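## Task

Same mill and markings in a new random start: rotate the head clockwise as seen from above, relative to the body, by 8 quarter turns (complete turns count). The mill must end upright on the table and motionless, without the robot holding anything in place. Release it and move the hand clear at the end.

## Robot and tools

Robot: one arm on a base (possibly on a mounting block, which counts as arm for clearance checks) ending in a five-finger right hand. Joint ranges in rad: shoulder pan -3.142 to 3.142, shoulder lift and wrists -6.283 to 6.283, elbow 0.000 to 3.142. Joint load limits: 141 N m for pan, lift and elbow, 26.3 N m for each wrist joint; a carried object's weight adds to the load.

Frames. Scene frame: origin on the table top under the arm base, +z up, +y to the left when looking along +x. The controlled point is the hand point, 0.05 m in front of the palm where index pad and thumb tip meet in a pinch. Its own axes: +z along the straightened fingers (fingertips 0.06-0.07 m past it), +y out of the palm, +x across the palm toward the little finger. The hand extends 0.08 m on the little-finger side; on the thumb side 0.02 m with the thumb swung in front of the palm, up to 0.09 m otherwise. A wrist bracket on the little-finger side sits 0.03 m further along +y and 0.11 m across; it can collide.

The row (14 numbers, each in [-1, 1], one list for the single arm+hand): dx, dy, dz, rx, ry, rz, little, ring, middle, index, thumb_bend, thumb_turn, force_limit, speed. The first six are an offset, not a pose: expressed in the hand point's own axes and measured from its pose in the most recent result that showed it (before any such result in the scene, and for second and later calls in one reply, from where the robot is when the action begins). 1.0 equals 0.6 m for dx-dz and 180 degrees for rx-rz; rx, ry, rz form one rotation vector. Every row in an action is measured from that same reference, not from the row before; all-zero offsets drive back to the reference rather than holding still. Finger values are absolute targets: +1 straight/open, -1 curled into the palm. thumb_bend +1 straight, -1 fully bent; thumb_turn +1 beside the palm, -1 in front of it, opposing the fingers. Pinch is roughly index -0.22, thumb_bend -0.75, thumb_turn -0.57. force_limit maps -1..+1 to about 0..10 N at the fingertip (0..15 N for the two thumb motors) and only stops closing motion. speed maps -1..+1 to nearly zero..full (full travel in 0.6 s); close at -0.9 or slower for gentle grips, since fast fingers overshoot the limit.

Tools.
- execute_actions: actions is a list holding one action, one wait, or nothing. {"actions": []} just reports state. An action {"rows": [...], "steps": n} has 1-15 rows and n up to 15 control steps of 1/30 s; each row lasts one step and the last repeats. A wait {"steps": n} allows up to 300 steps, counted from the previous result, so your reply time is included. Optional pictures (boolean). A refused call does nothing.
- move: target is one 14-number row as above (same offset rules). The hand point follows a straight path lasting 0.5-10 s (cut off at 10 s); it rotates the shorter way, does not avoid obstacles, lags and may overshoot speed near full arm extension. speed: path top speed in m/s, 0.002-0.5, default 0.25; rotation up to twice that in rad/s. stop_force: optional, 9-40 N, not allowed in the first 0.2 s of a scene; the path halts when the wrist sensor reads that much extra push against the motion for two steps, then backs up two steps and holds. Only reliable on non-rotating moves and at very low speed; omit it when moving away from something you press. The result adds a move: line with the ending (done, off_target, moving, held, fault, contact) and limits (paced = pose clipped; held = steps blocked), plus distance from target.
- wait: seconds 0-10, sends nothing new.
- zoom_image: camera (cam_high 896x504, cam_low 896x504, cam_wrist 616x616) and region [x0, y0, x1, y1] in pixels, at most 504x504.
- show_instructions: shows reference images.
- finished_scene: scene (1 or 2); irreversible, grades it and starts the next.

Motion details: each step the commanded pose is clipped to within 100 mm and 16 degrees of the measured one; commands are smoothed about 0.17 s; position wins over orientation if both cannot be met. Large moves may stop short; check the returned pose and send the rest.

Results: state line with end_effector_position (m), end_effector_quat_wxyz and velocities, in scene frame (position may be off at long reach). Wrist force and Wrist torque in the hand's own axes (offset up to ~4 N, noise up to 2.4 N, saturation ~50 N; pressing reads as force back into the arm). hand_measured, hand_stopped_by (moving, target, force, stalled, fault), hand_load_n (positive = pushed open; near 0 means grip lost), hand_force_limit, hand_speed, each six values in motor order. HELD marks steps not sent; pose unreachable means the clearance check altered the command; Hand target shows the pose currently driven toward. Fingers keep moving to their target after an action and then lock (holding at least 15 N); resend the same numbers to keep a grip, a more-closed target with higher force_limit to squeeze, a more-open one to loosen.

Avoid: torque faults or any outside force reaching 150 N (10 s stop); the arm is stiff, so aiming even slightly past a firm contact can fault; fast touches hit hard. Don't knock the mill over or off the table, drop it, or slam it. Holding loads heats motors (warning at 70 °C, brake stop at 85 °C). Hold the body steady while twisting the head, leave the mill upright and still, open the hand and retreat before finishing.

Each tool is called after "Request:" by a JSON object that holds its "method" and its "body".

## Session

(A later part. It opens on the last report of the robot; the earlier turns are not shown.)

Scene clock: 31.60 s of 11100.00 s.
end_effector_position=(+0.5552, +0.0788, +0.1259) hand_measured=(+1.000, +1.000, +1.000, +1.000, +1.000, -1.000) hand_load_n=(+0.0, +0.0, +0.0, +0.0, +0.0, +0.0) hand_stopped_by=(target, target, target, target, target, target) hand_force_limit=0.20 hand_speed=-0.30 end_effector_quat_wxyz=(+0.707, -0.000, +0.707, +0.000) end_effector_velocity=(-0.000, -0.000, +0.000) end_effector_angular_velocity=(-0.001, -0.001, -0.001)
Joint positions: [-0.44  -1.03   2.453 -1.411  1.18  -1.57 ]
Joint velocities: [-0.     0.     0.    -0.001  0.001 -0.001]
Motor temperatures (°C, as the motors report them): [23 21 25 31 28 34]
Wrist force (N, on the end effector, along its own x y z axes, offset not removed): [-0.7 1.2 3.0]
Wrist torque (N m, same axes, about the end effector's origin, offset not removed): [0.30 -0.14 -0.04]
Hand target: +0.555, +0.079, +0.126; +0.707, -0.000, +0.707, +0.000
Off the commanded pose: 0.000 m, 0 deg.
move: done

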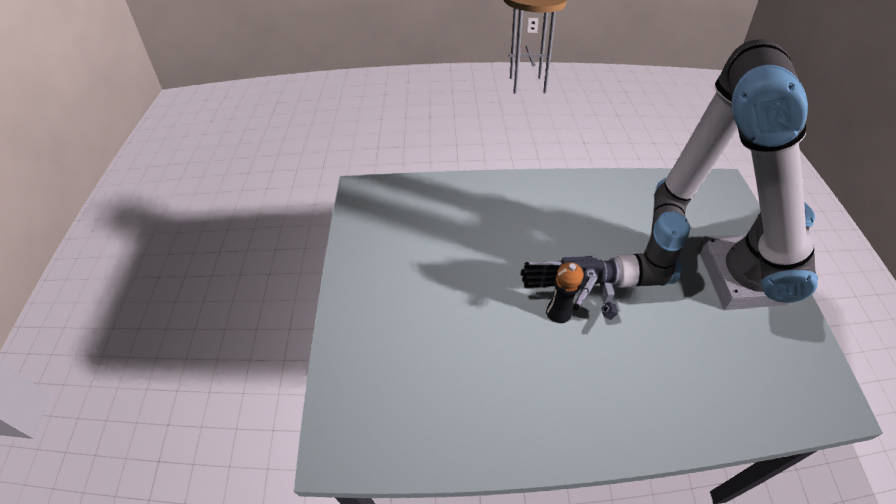

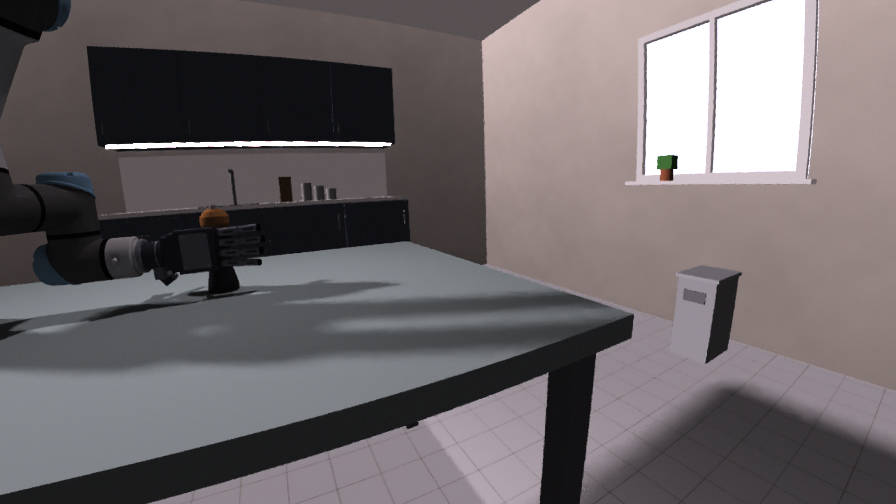

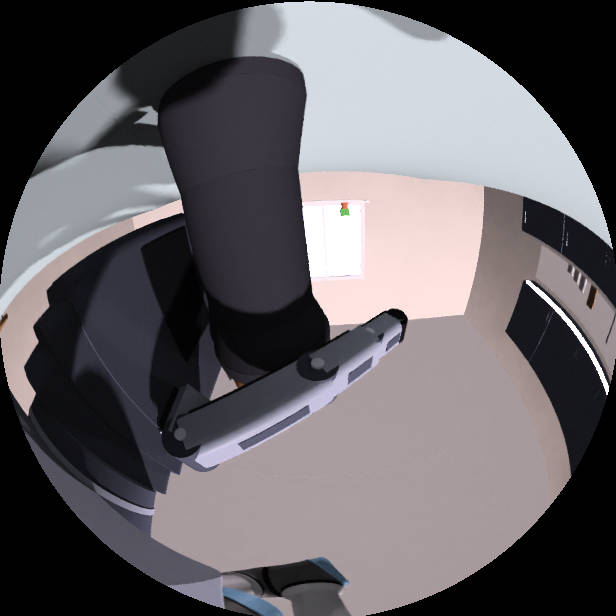

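Request:
{"method": "move", "body": {"target": [0,-0.01,-0.012,0,0,0,1,1,1,1,1,-1,0.2,-0.3], "speed": 0.04}}

Request:
{"method": "move", "body": {"target": [-0.248,0,0,0,0,0,1,1,1,1,1,-1,0.2,-0.3], "speed": 0.2}}

Request:
{"method": "move", "body": {"target": [0,0.007,0,0.0872,0.4945,-0.0872,1,1,1,1,1,-1,0.2,-0.3], "speed": 0.35}}

Request:
{"method": "zoom_image", "body": {"camera": "cam_wrist", "region": [250, 150, 410, 310]}}

Scene clock: 35.50 s of 11100.00 s.
end_effector_position=(+0.5482, +0.0730, +0.1259) hand_measured=(+1.000, +1.000, +1.000, +1.000, +1.000, -1.000) hand_load_n=(+0.0, +0.0, +0.0, +0.0, +0.0, +0.0) hand_stopped_by=(target, target, target, target, target, target) hand_force_limit=0.20 hand_speed=-0.30 end_effector_quat_wxyz=(+0.707, +0.000, +0.707, +0.000) end_effector_velocity=(-0.002, -0.001, -0.000) end_effector_angular_velocity=(+0.000, +0.000, +0.001)
Joint positions: [-0.469 -1.035  2.474 -1.427  1.15  -1.571]
Joint velocities: [-0.009 -0.001  0.007 -0.006 -0.01  -0.   ]
Motor temperatures (°C, as the motors report them): [23 21 25 31 28 34]
Wrist force (N, on the end effector, along its own x y z axes, offset not removed): [-1.2 2.8 1.6]
Wrist torque (N m, same axes, about the end effector's origin, offset not removed): [0.36 0.04 -0.09]
Hand target: +0.548, +0.073, +0.126; +0.707, +0.000, +0.707, +0.000
Off the commanded pose: 0.000 m, 0 deg.
After step 90, 0.13 s passed at rest.
move: done

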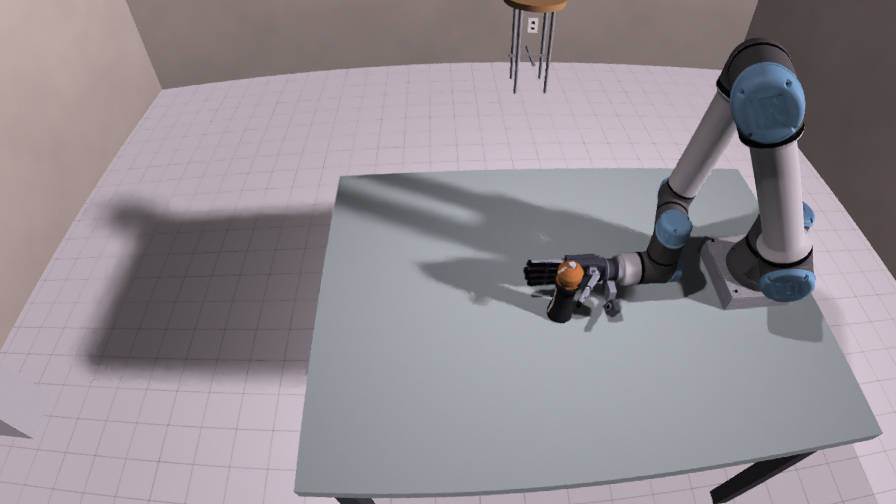

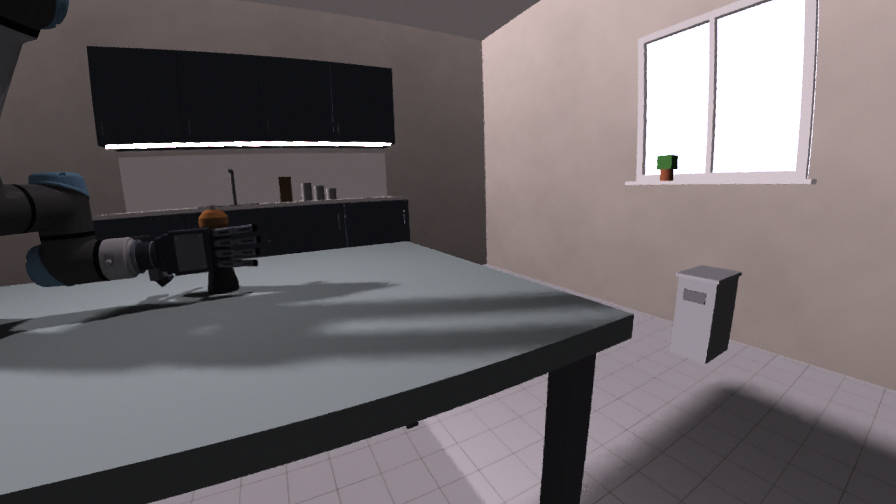

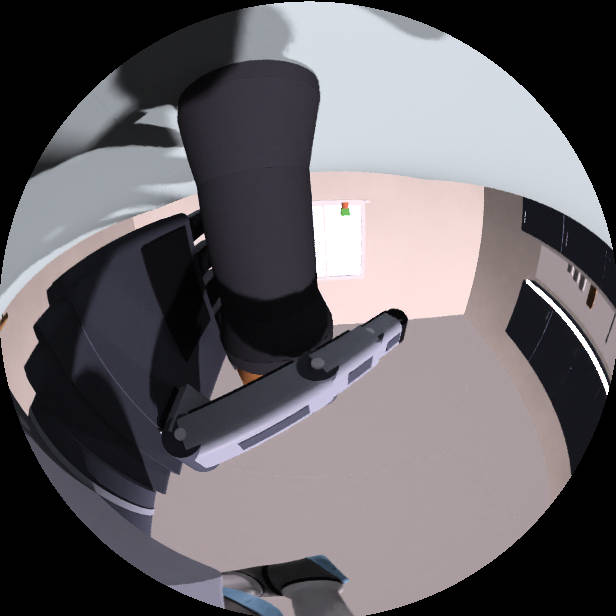

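Scene clock: 36.87 s of 11100.00 s.
end_effector_position=(+0.5482, +0.0729, +0.2744) hand_measured=(+1.000, +1.000, +1.000, +1.000, +1.000, -1.000) hand_load_n=(+0.0, +0.0, +0.0, +0.0, +0.0, +0.0) hand_stopped_by=(target, target, target, target, target, target) hand_force_limit=0.20 hand_speed=-0.30 end_effector_quat_wxyz=(+0.707, +0.000, +0.707, +0.000) end_effector_velocity=(+0.000, -0.000, +0.003) end_effector_angular_velocity=(-0.000, +0.006, +0.000)
Joint positions: [-0.469 -1.53   2.4   -0.859  1.15  -1.57 ]
Joint velocities: [-0.002 -0.011 -0.006  0.024 -0.002 -0.003]
Motor temperatures (°C, as the motors report them): [23 21 25 31 28 34]
Wrist force (N, on the end effector, along its own x y z axes, offset not removed): [-1.1 2.4 2.7]
Wrist torque (N m, same axes, about the end effector's origin, offset not removed): [0.30 -0.04 -0.10]
Hand target: +0.548, +0.073, +0.275; +0.707, +0.000, +0.707, +0.000
Off the commanded pose: 0.000 m, 0 deg.
move: done

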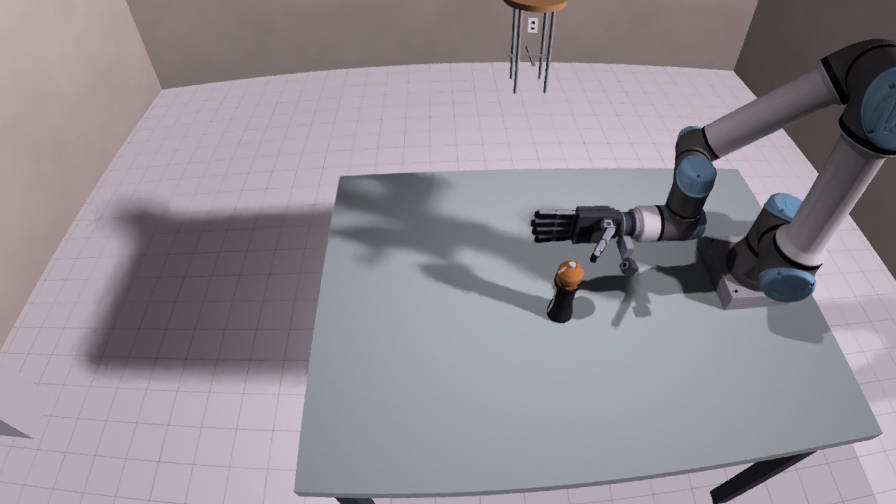

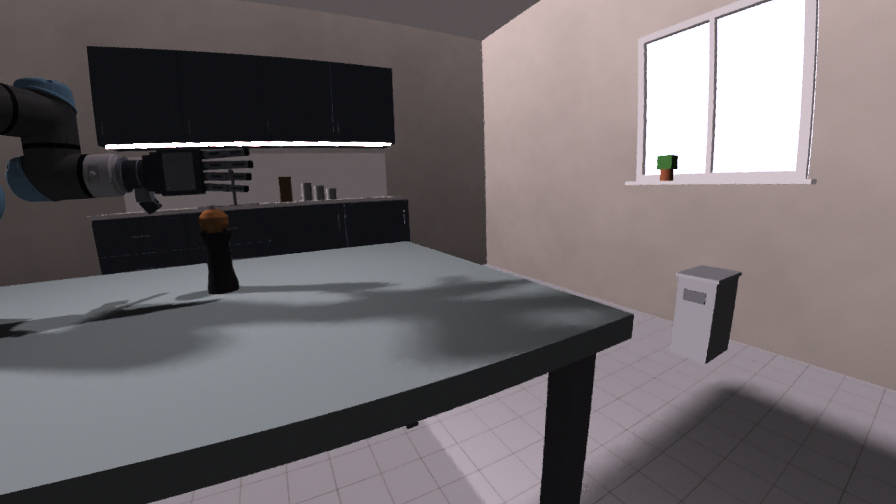

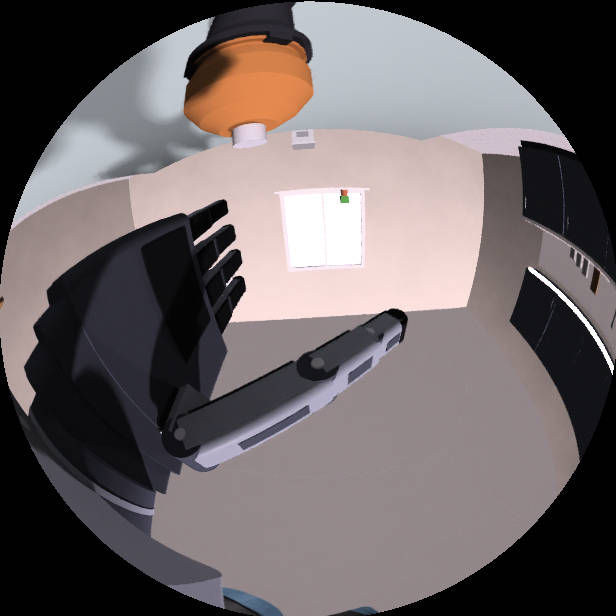

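Scene clock: 39.83 s of 11100.00 s.
end_effector_position=(+0.5481, +0.0772, +0.2744) hand_measured=(+1.000, +1.000, +1.000, +1.000, +1.000, -1.000) hand_load_n=(+0.0, +0.0, +0.0, +0.0, +0.0, +0.0) hand_stopped_by=(target, target, target, target, target, target) hand_force_limit=0.20 hand_speed=-0.30 end_effector_quat_wxyz=(+0.001, +0.000, +0.985, -0.172) end_effector_velocity=(+0.000, -0.000, +0.000) end_effector_angular_velocity=(-0.003, +0.015, -0.003)
Joint positions: [-0.106 -1.011  1.136  1.434  1.913 -1.632]
Joint velocities: [ 0.002  0.011 -0.014  0.019  0.004  0.005]
Motor temperatures (°C, as the motors report them): [23 21 25 31 28 34]
Wrist force (N, on the end effector, along its own x y z axes, offset not removed): [-0.7 3.4 2.6]
Wrist torque (N m, same axes, about the end effector's origin, offset not removed): [0.48 -0.05 -0.03]
Hand target: +0.548, +0.077, +0.274; +0.000, +0.000, +0.985, -0.173
Off the commanded pose: 0.000 m, 0 deg.
move: done

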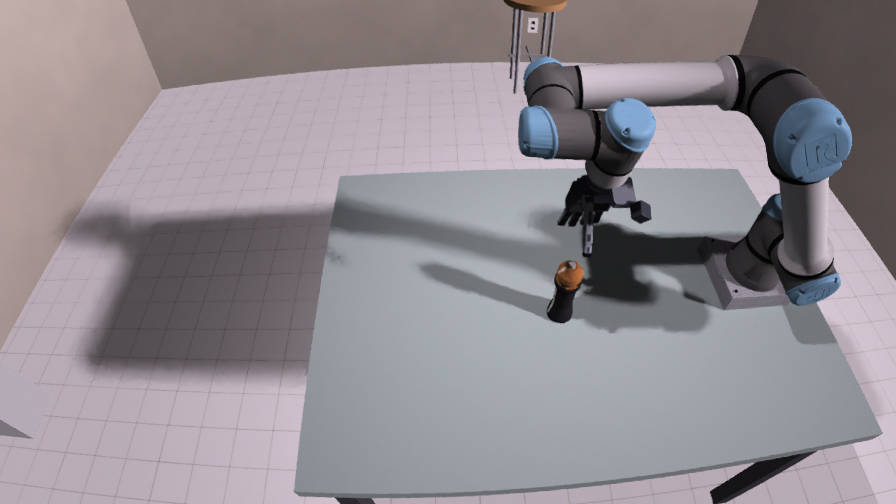

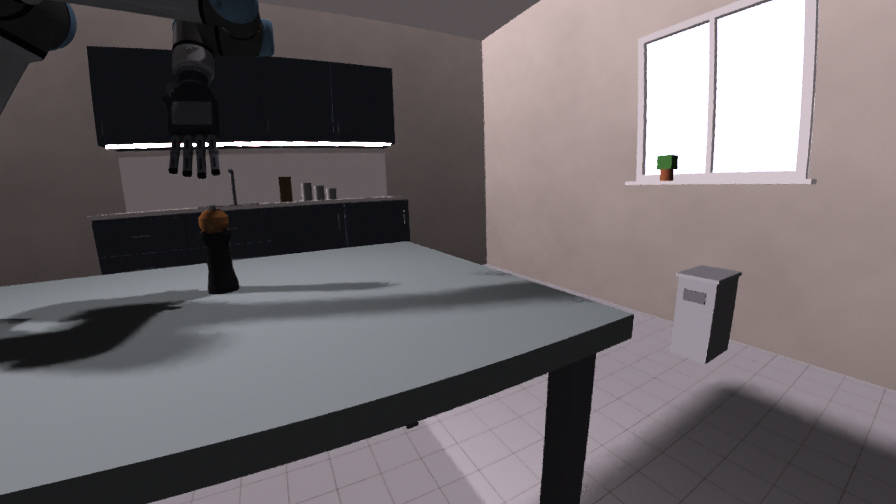

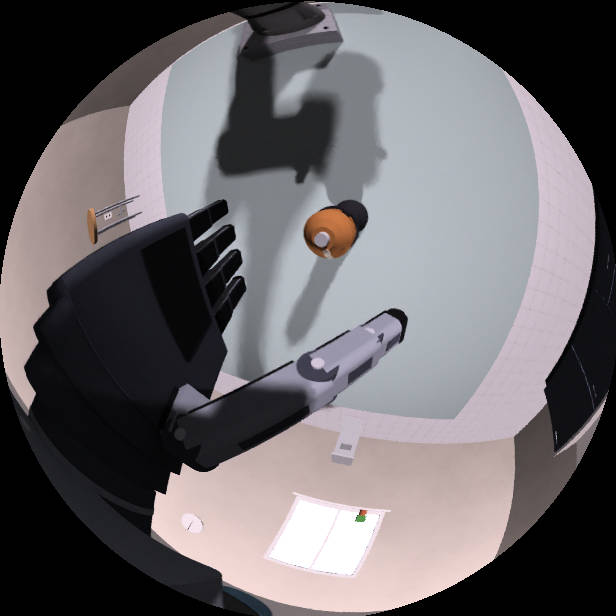

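Region (250, 150, 410, 310) of cam_wrist's 616x616 image, scaled by 3.150, with more detail than that image has.

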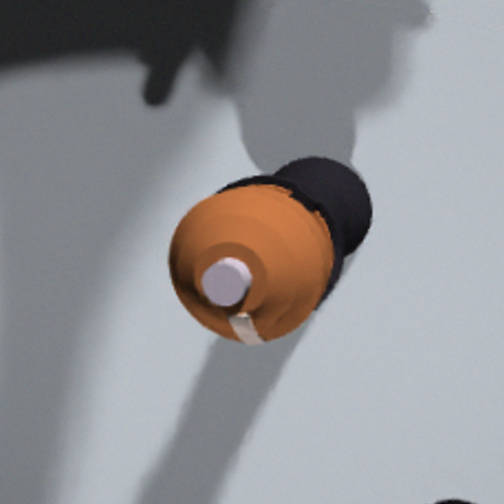

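Request:
{"method": "move", "body": {"target": [-0.0017,0.068,0.185,0,0,0,1,1,1,1,1,-1,0.6,-0.3], "speed": 0.15}}

Request:
{"method": "move", "body": {"target": [0,0.013,0.030,0,0,0,1,1,1,1,0.2,-1,0.6,-0.3], "speed": 0.02}}

Request:
{"method": "move", "body": {"target": [0,0,0,0,0,0,1,1,1,1,-1,-1,0.6,-0.85]}}

Request:
{"method": "move", "body": {"target": [0,0.0056,0.0157,0,0,0,1,1,1,1,-1,-1,0.6,-0.85], "speed": 0.003, "stop_force": 28}}

Scene clock: 43.40 s of 11100.00 s.
end_effector_position=(+0.5494, +0.0776, +0.1565) hand_measured=(+1.000, +1.000, +1.000, +1.000, +1.000, -1.000) hand_load_n=(+0.0, +0.0, +0.0, +0.0, +0.0, +0.0) hand_stopped_by=(target, target, target, target, target, target) hand_force_limit=0.60 hand_speed=-0.30 end_effector_quat_wxyz=(+0.001, +0.000, +0.985, -0.172) end_effector_velocity=(+0.000, +0.000, -0.002) end_effector_angular_velocity=(-0.000, -0.000, +0.001)
Joint positions: [-0.104 -0.935  1.325  1.17   1.913 -1.63 ]
Joint velocities: [ 0.     0.002  0.002 -0.005  0.    -0.   ]
Motor temperatures (°C, as the motors report them): [23 21 25 31 28 34]
Wrist force (N, on the end effector, along its own x y z axes, offset not removed): [-1.2 2.2 1.6]
Wrist torque (N m, same axes, about the end effector's origin, offset not removed): [0.28 0.04 -0.04]
Hand target: +0.549, +0.078, +0.156; +0.001, +0.000, +0.985, -0.172
Off the commanded pose: 0.000 m, 0 deg.
move: done

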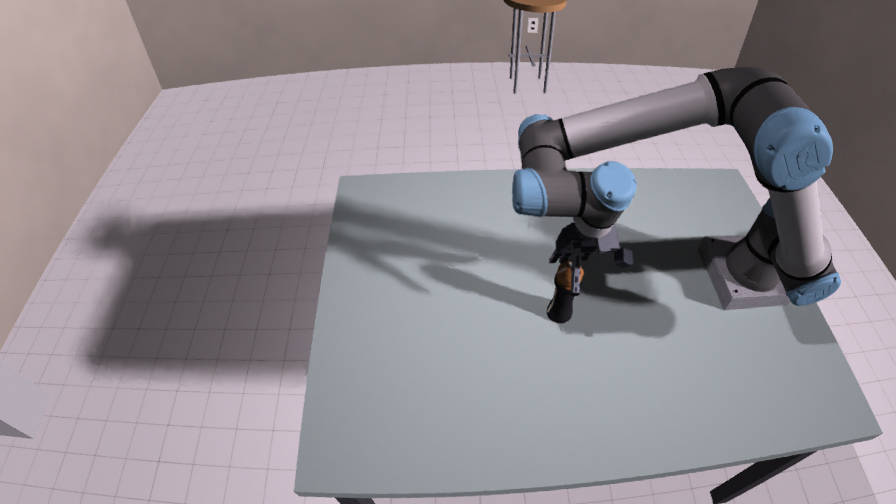

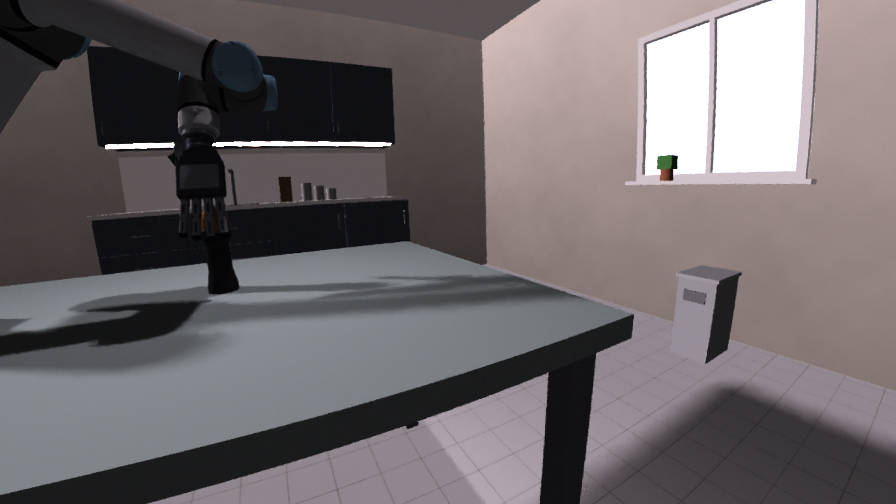

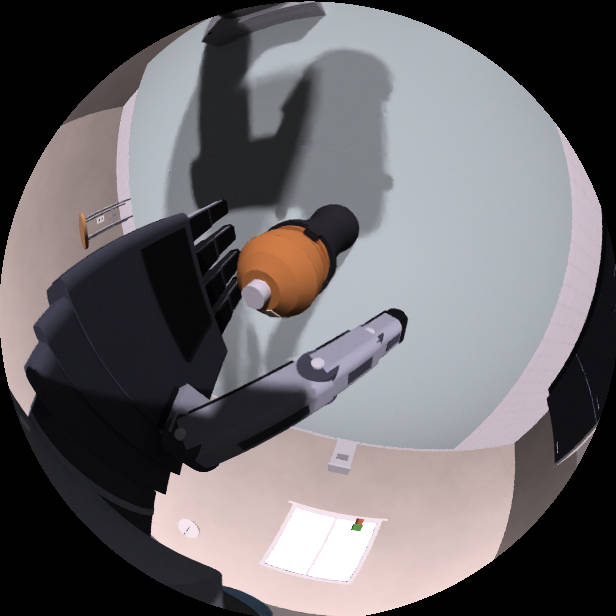

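Scene clock: 44.77 s of 11100.00 s.
end_effector_position=(+0.5495, +0.0788, +0.1371) hand_measured=(+1.000, +1.000, +1.000, +1.000, +0.200, -1.000) hand_load_n=(+0.0, +0.0, +0.0, +0.0, +0.0, +0.0) hand_stopped_by=(target, target, target, target, target, target) hand_force_limit=0.60 hand_speed=-0.30 end_effector_quat_wxyz=(+0.001, +0.000, +0.985, -0.172) end_effector_velocity=(-0.000, -0.000, -0.002) end_effector_angular_velocity=(-0.000, +0.000, -0.000)
Joint positions: [-0.102 -0.916  1.347  1.13   1.913 -1.627]
Joint velocities: [ 0.     0.002  0.002 -0.003  0.     0.   ]
Motor temperatures (°C, as the motors report them): [23 21 25 31 28 34]
Wrist force (N, on the end effector, along its own x y z axes, offset not removed): [-1.2 2.7 3.4]
Wrist torque (N m, same axes, about the end effector's origin, offset not removed): [0.29 -0.08 -0.10]
Hand target: +0.549, +0.079, +0.137; +0.001, +0.000, +0.985, -0.172
Off the commanded pose: 0.000 m, 0 deg.
move: done

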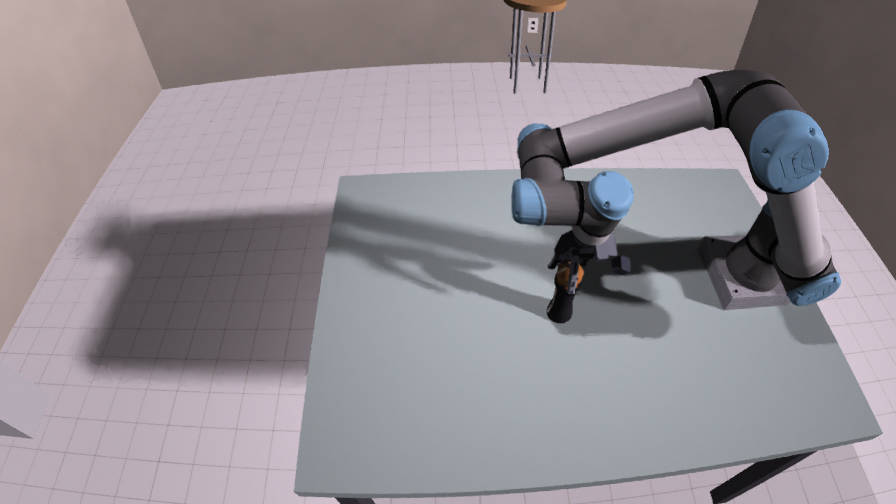

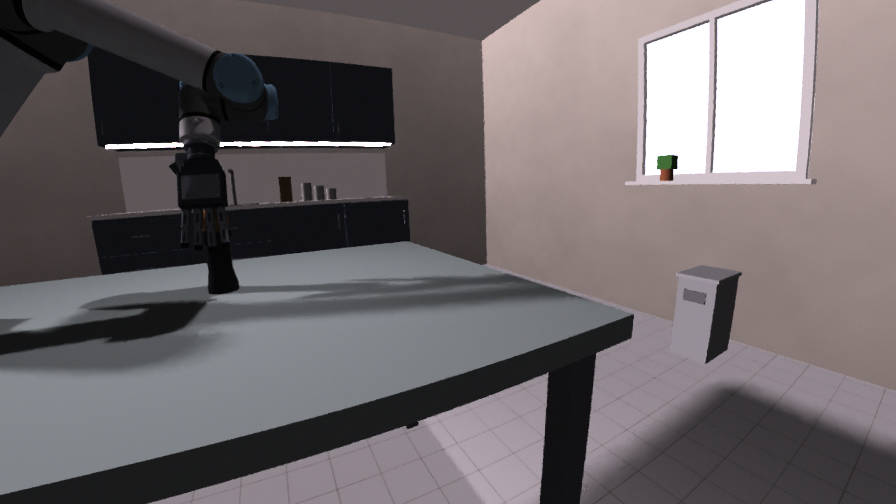

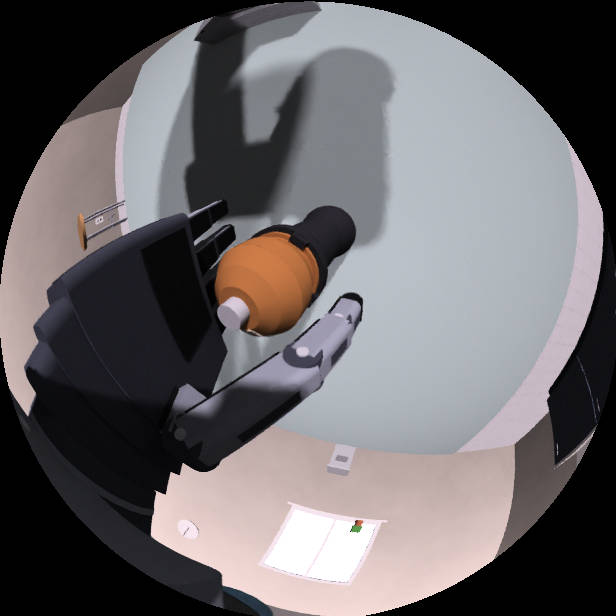

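Scene clock: 49.77 s of 11100.00 s.
end_effector_position=(+0.5495, +0.0788, +0.1371) hand_measured=(+1.000, +1.000, +1.000, +1.000, -0.522, -1.000) hand_load_n=(+0.0, +0.0, +0.0, +0.0, +11.5, +2.5) hand_stopped_by=(target, target, target, target, force, target) hand_force_limit=0.60 hand_speed=-0.85 end_effector_quat_wxyz=(+0.001, +0.000, +0.985, -0.172) end_effector_velocity=(-0.000, -0.000, -0.000) end_effector_angular_velocity=(+0.001, +0.000, -0.000)
Joint positions: [-0.102 -0.916  1.347  1.13   1.913 -1.627]
Joint velocities: [-0.    -0.     0.001 -0.    -0.001  0.   ]
Motor temperatures (°C, as the motors report them): [23 21 25 31 28 34]
Wrist force (N, on the end effector, along its own x y z axes, offset not removed): [-0.2 5.0 -1.4]
Wrist torque (N m, same axes, about the end effector's origin, offset not removed): [0.34 -0.07 0.09]
Hand target: +0.549, +0.079, +0.137; +0.001, +0.000, +0.985, -0.172
Off the commanded pose: 0.000 m, 0 deg.
move: done

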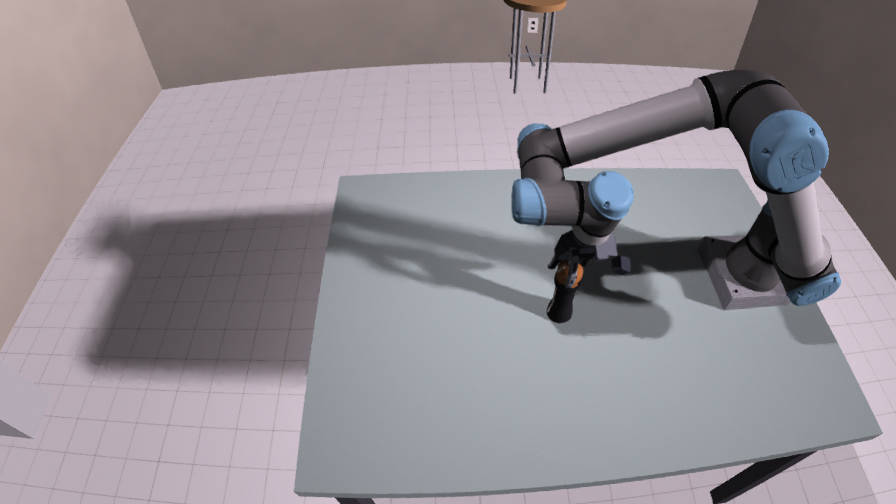

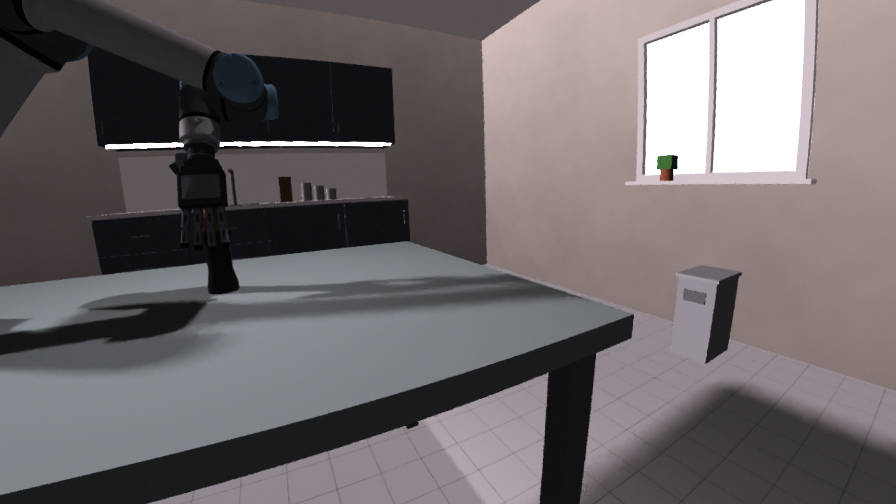

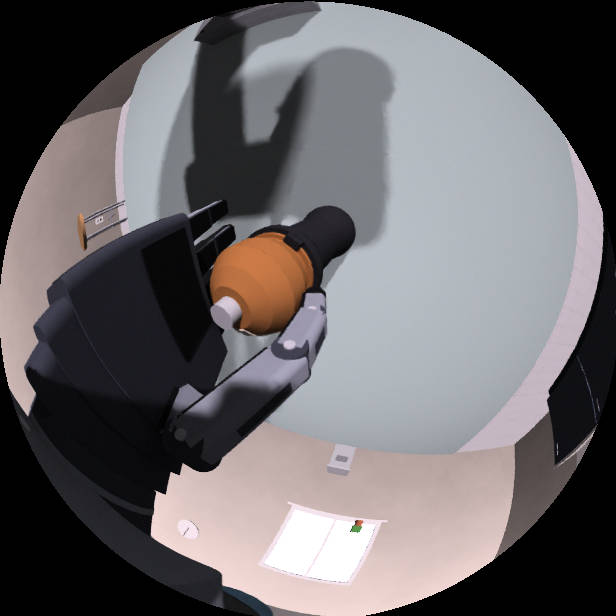

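Scene clock: 52.10 s of 11100.00 s.
end_effector_position=(+0.5495, +0.0788, +0.1312) hand_measured=(+1.000, +1.000, +1.000, +1.000, -0.518, -1.000) hand_load_n=(+0.0, +0.0, +0.0, +0.0, +19.0, +4.5) hand_stopped_by=(target, target, target, target, force, target) hand_force_limit=0.60 hand_speed=-0.85 end_effector_quat_wxyz=(+0.001, +0.000, +0.985, -0.172) end_effector_velocity=(-0.002, -0.000, +0.000) end_effector_angular_velocity=(+0.000, +0.007, -0.000)
Joint positions: [-0.102 -0.91   1.353  1.118  1.913 -1.627]
Joint velocities: [-0.001  0.     0.001  0.006  0.    -0.   ]
Motor temperatures (°C, as the motors report them): [23 21 25 31 28 34]
Wrist force (N, on the end effector, along its own x y z axes, offset not removed): [-3.6 -2.1 -28.7]
Wrist torque (N m, same axes, about the end effector's origin, offset not removed): [0.97 0.81 -0.26]
Hand target: +0.550, +0.079, +0.131; +0.001, +0.000, +0.985, -0.172
Off the commanded pose: 0.004 m, 0 deg.
move: contact

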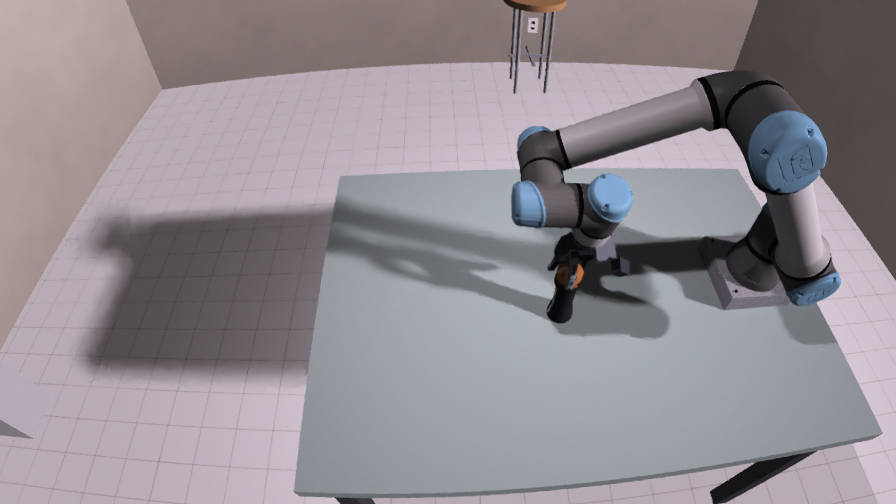

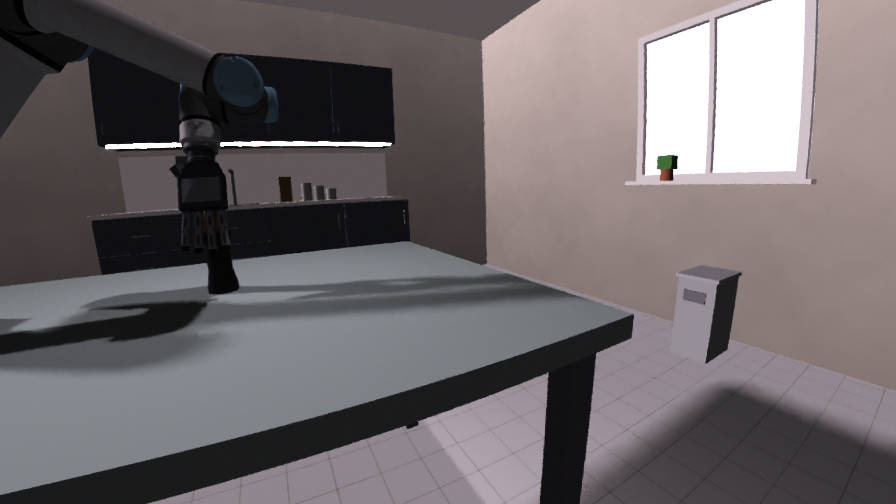

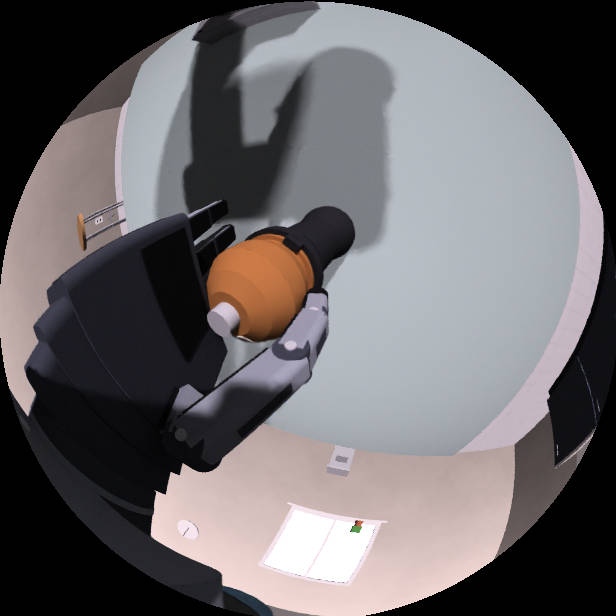

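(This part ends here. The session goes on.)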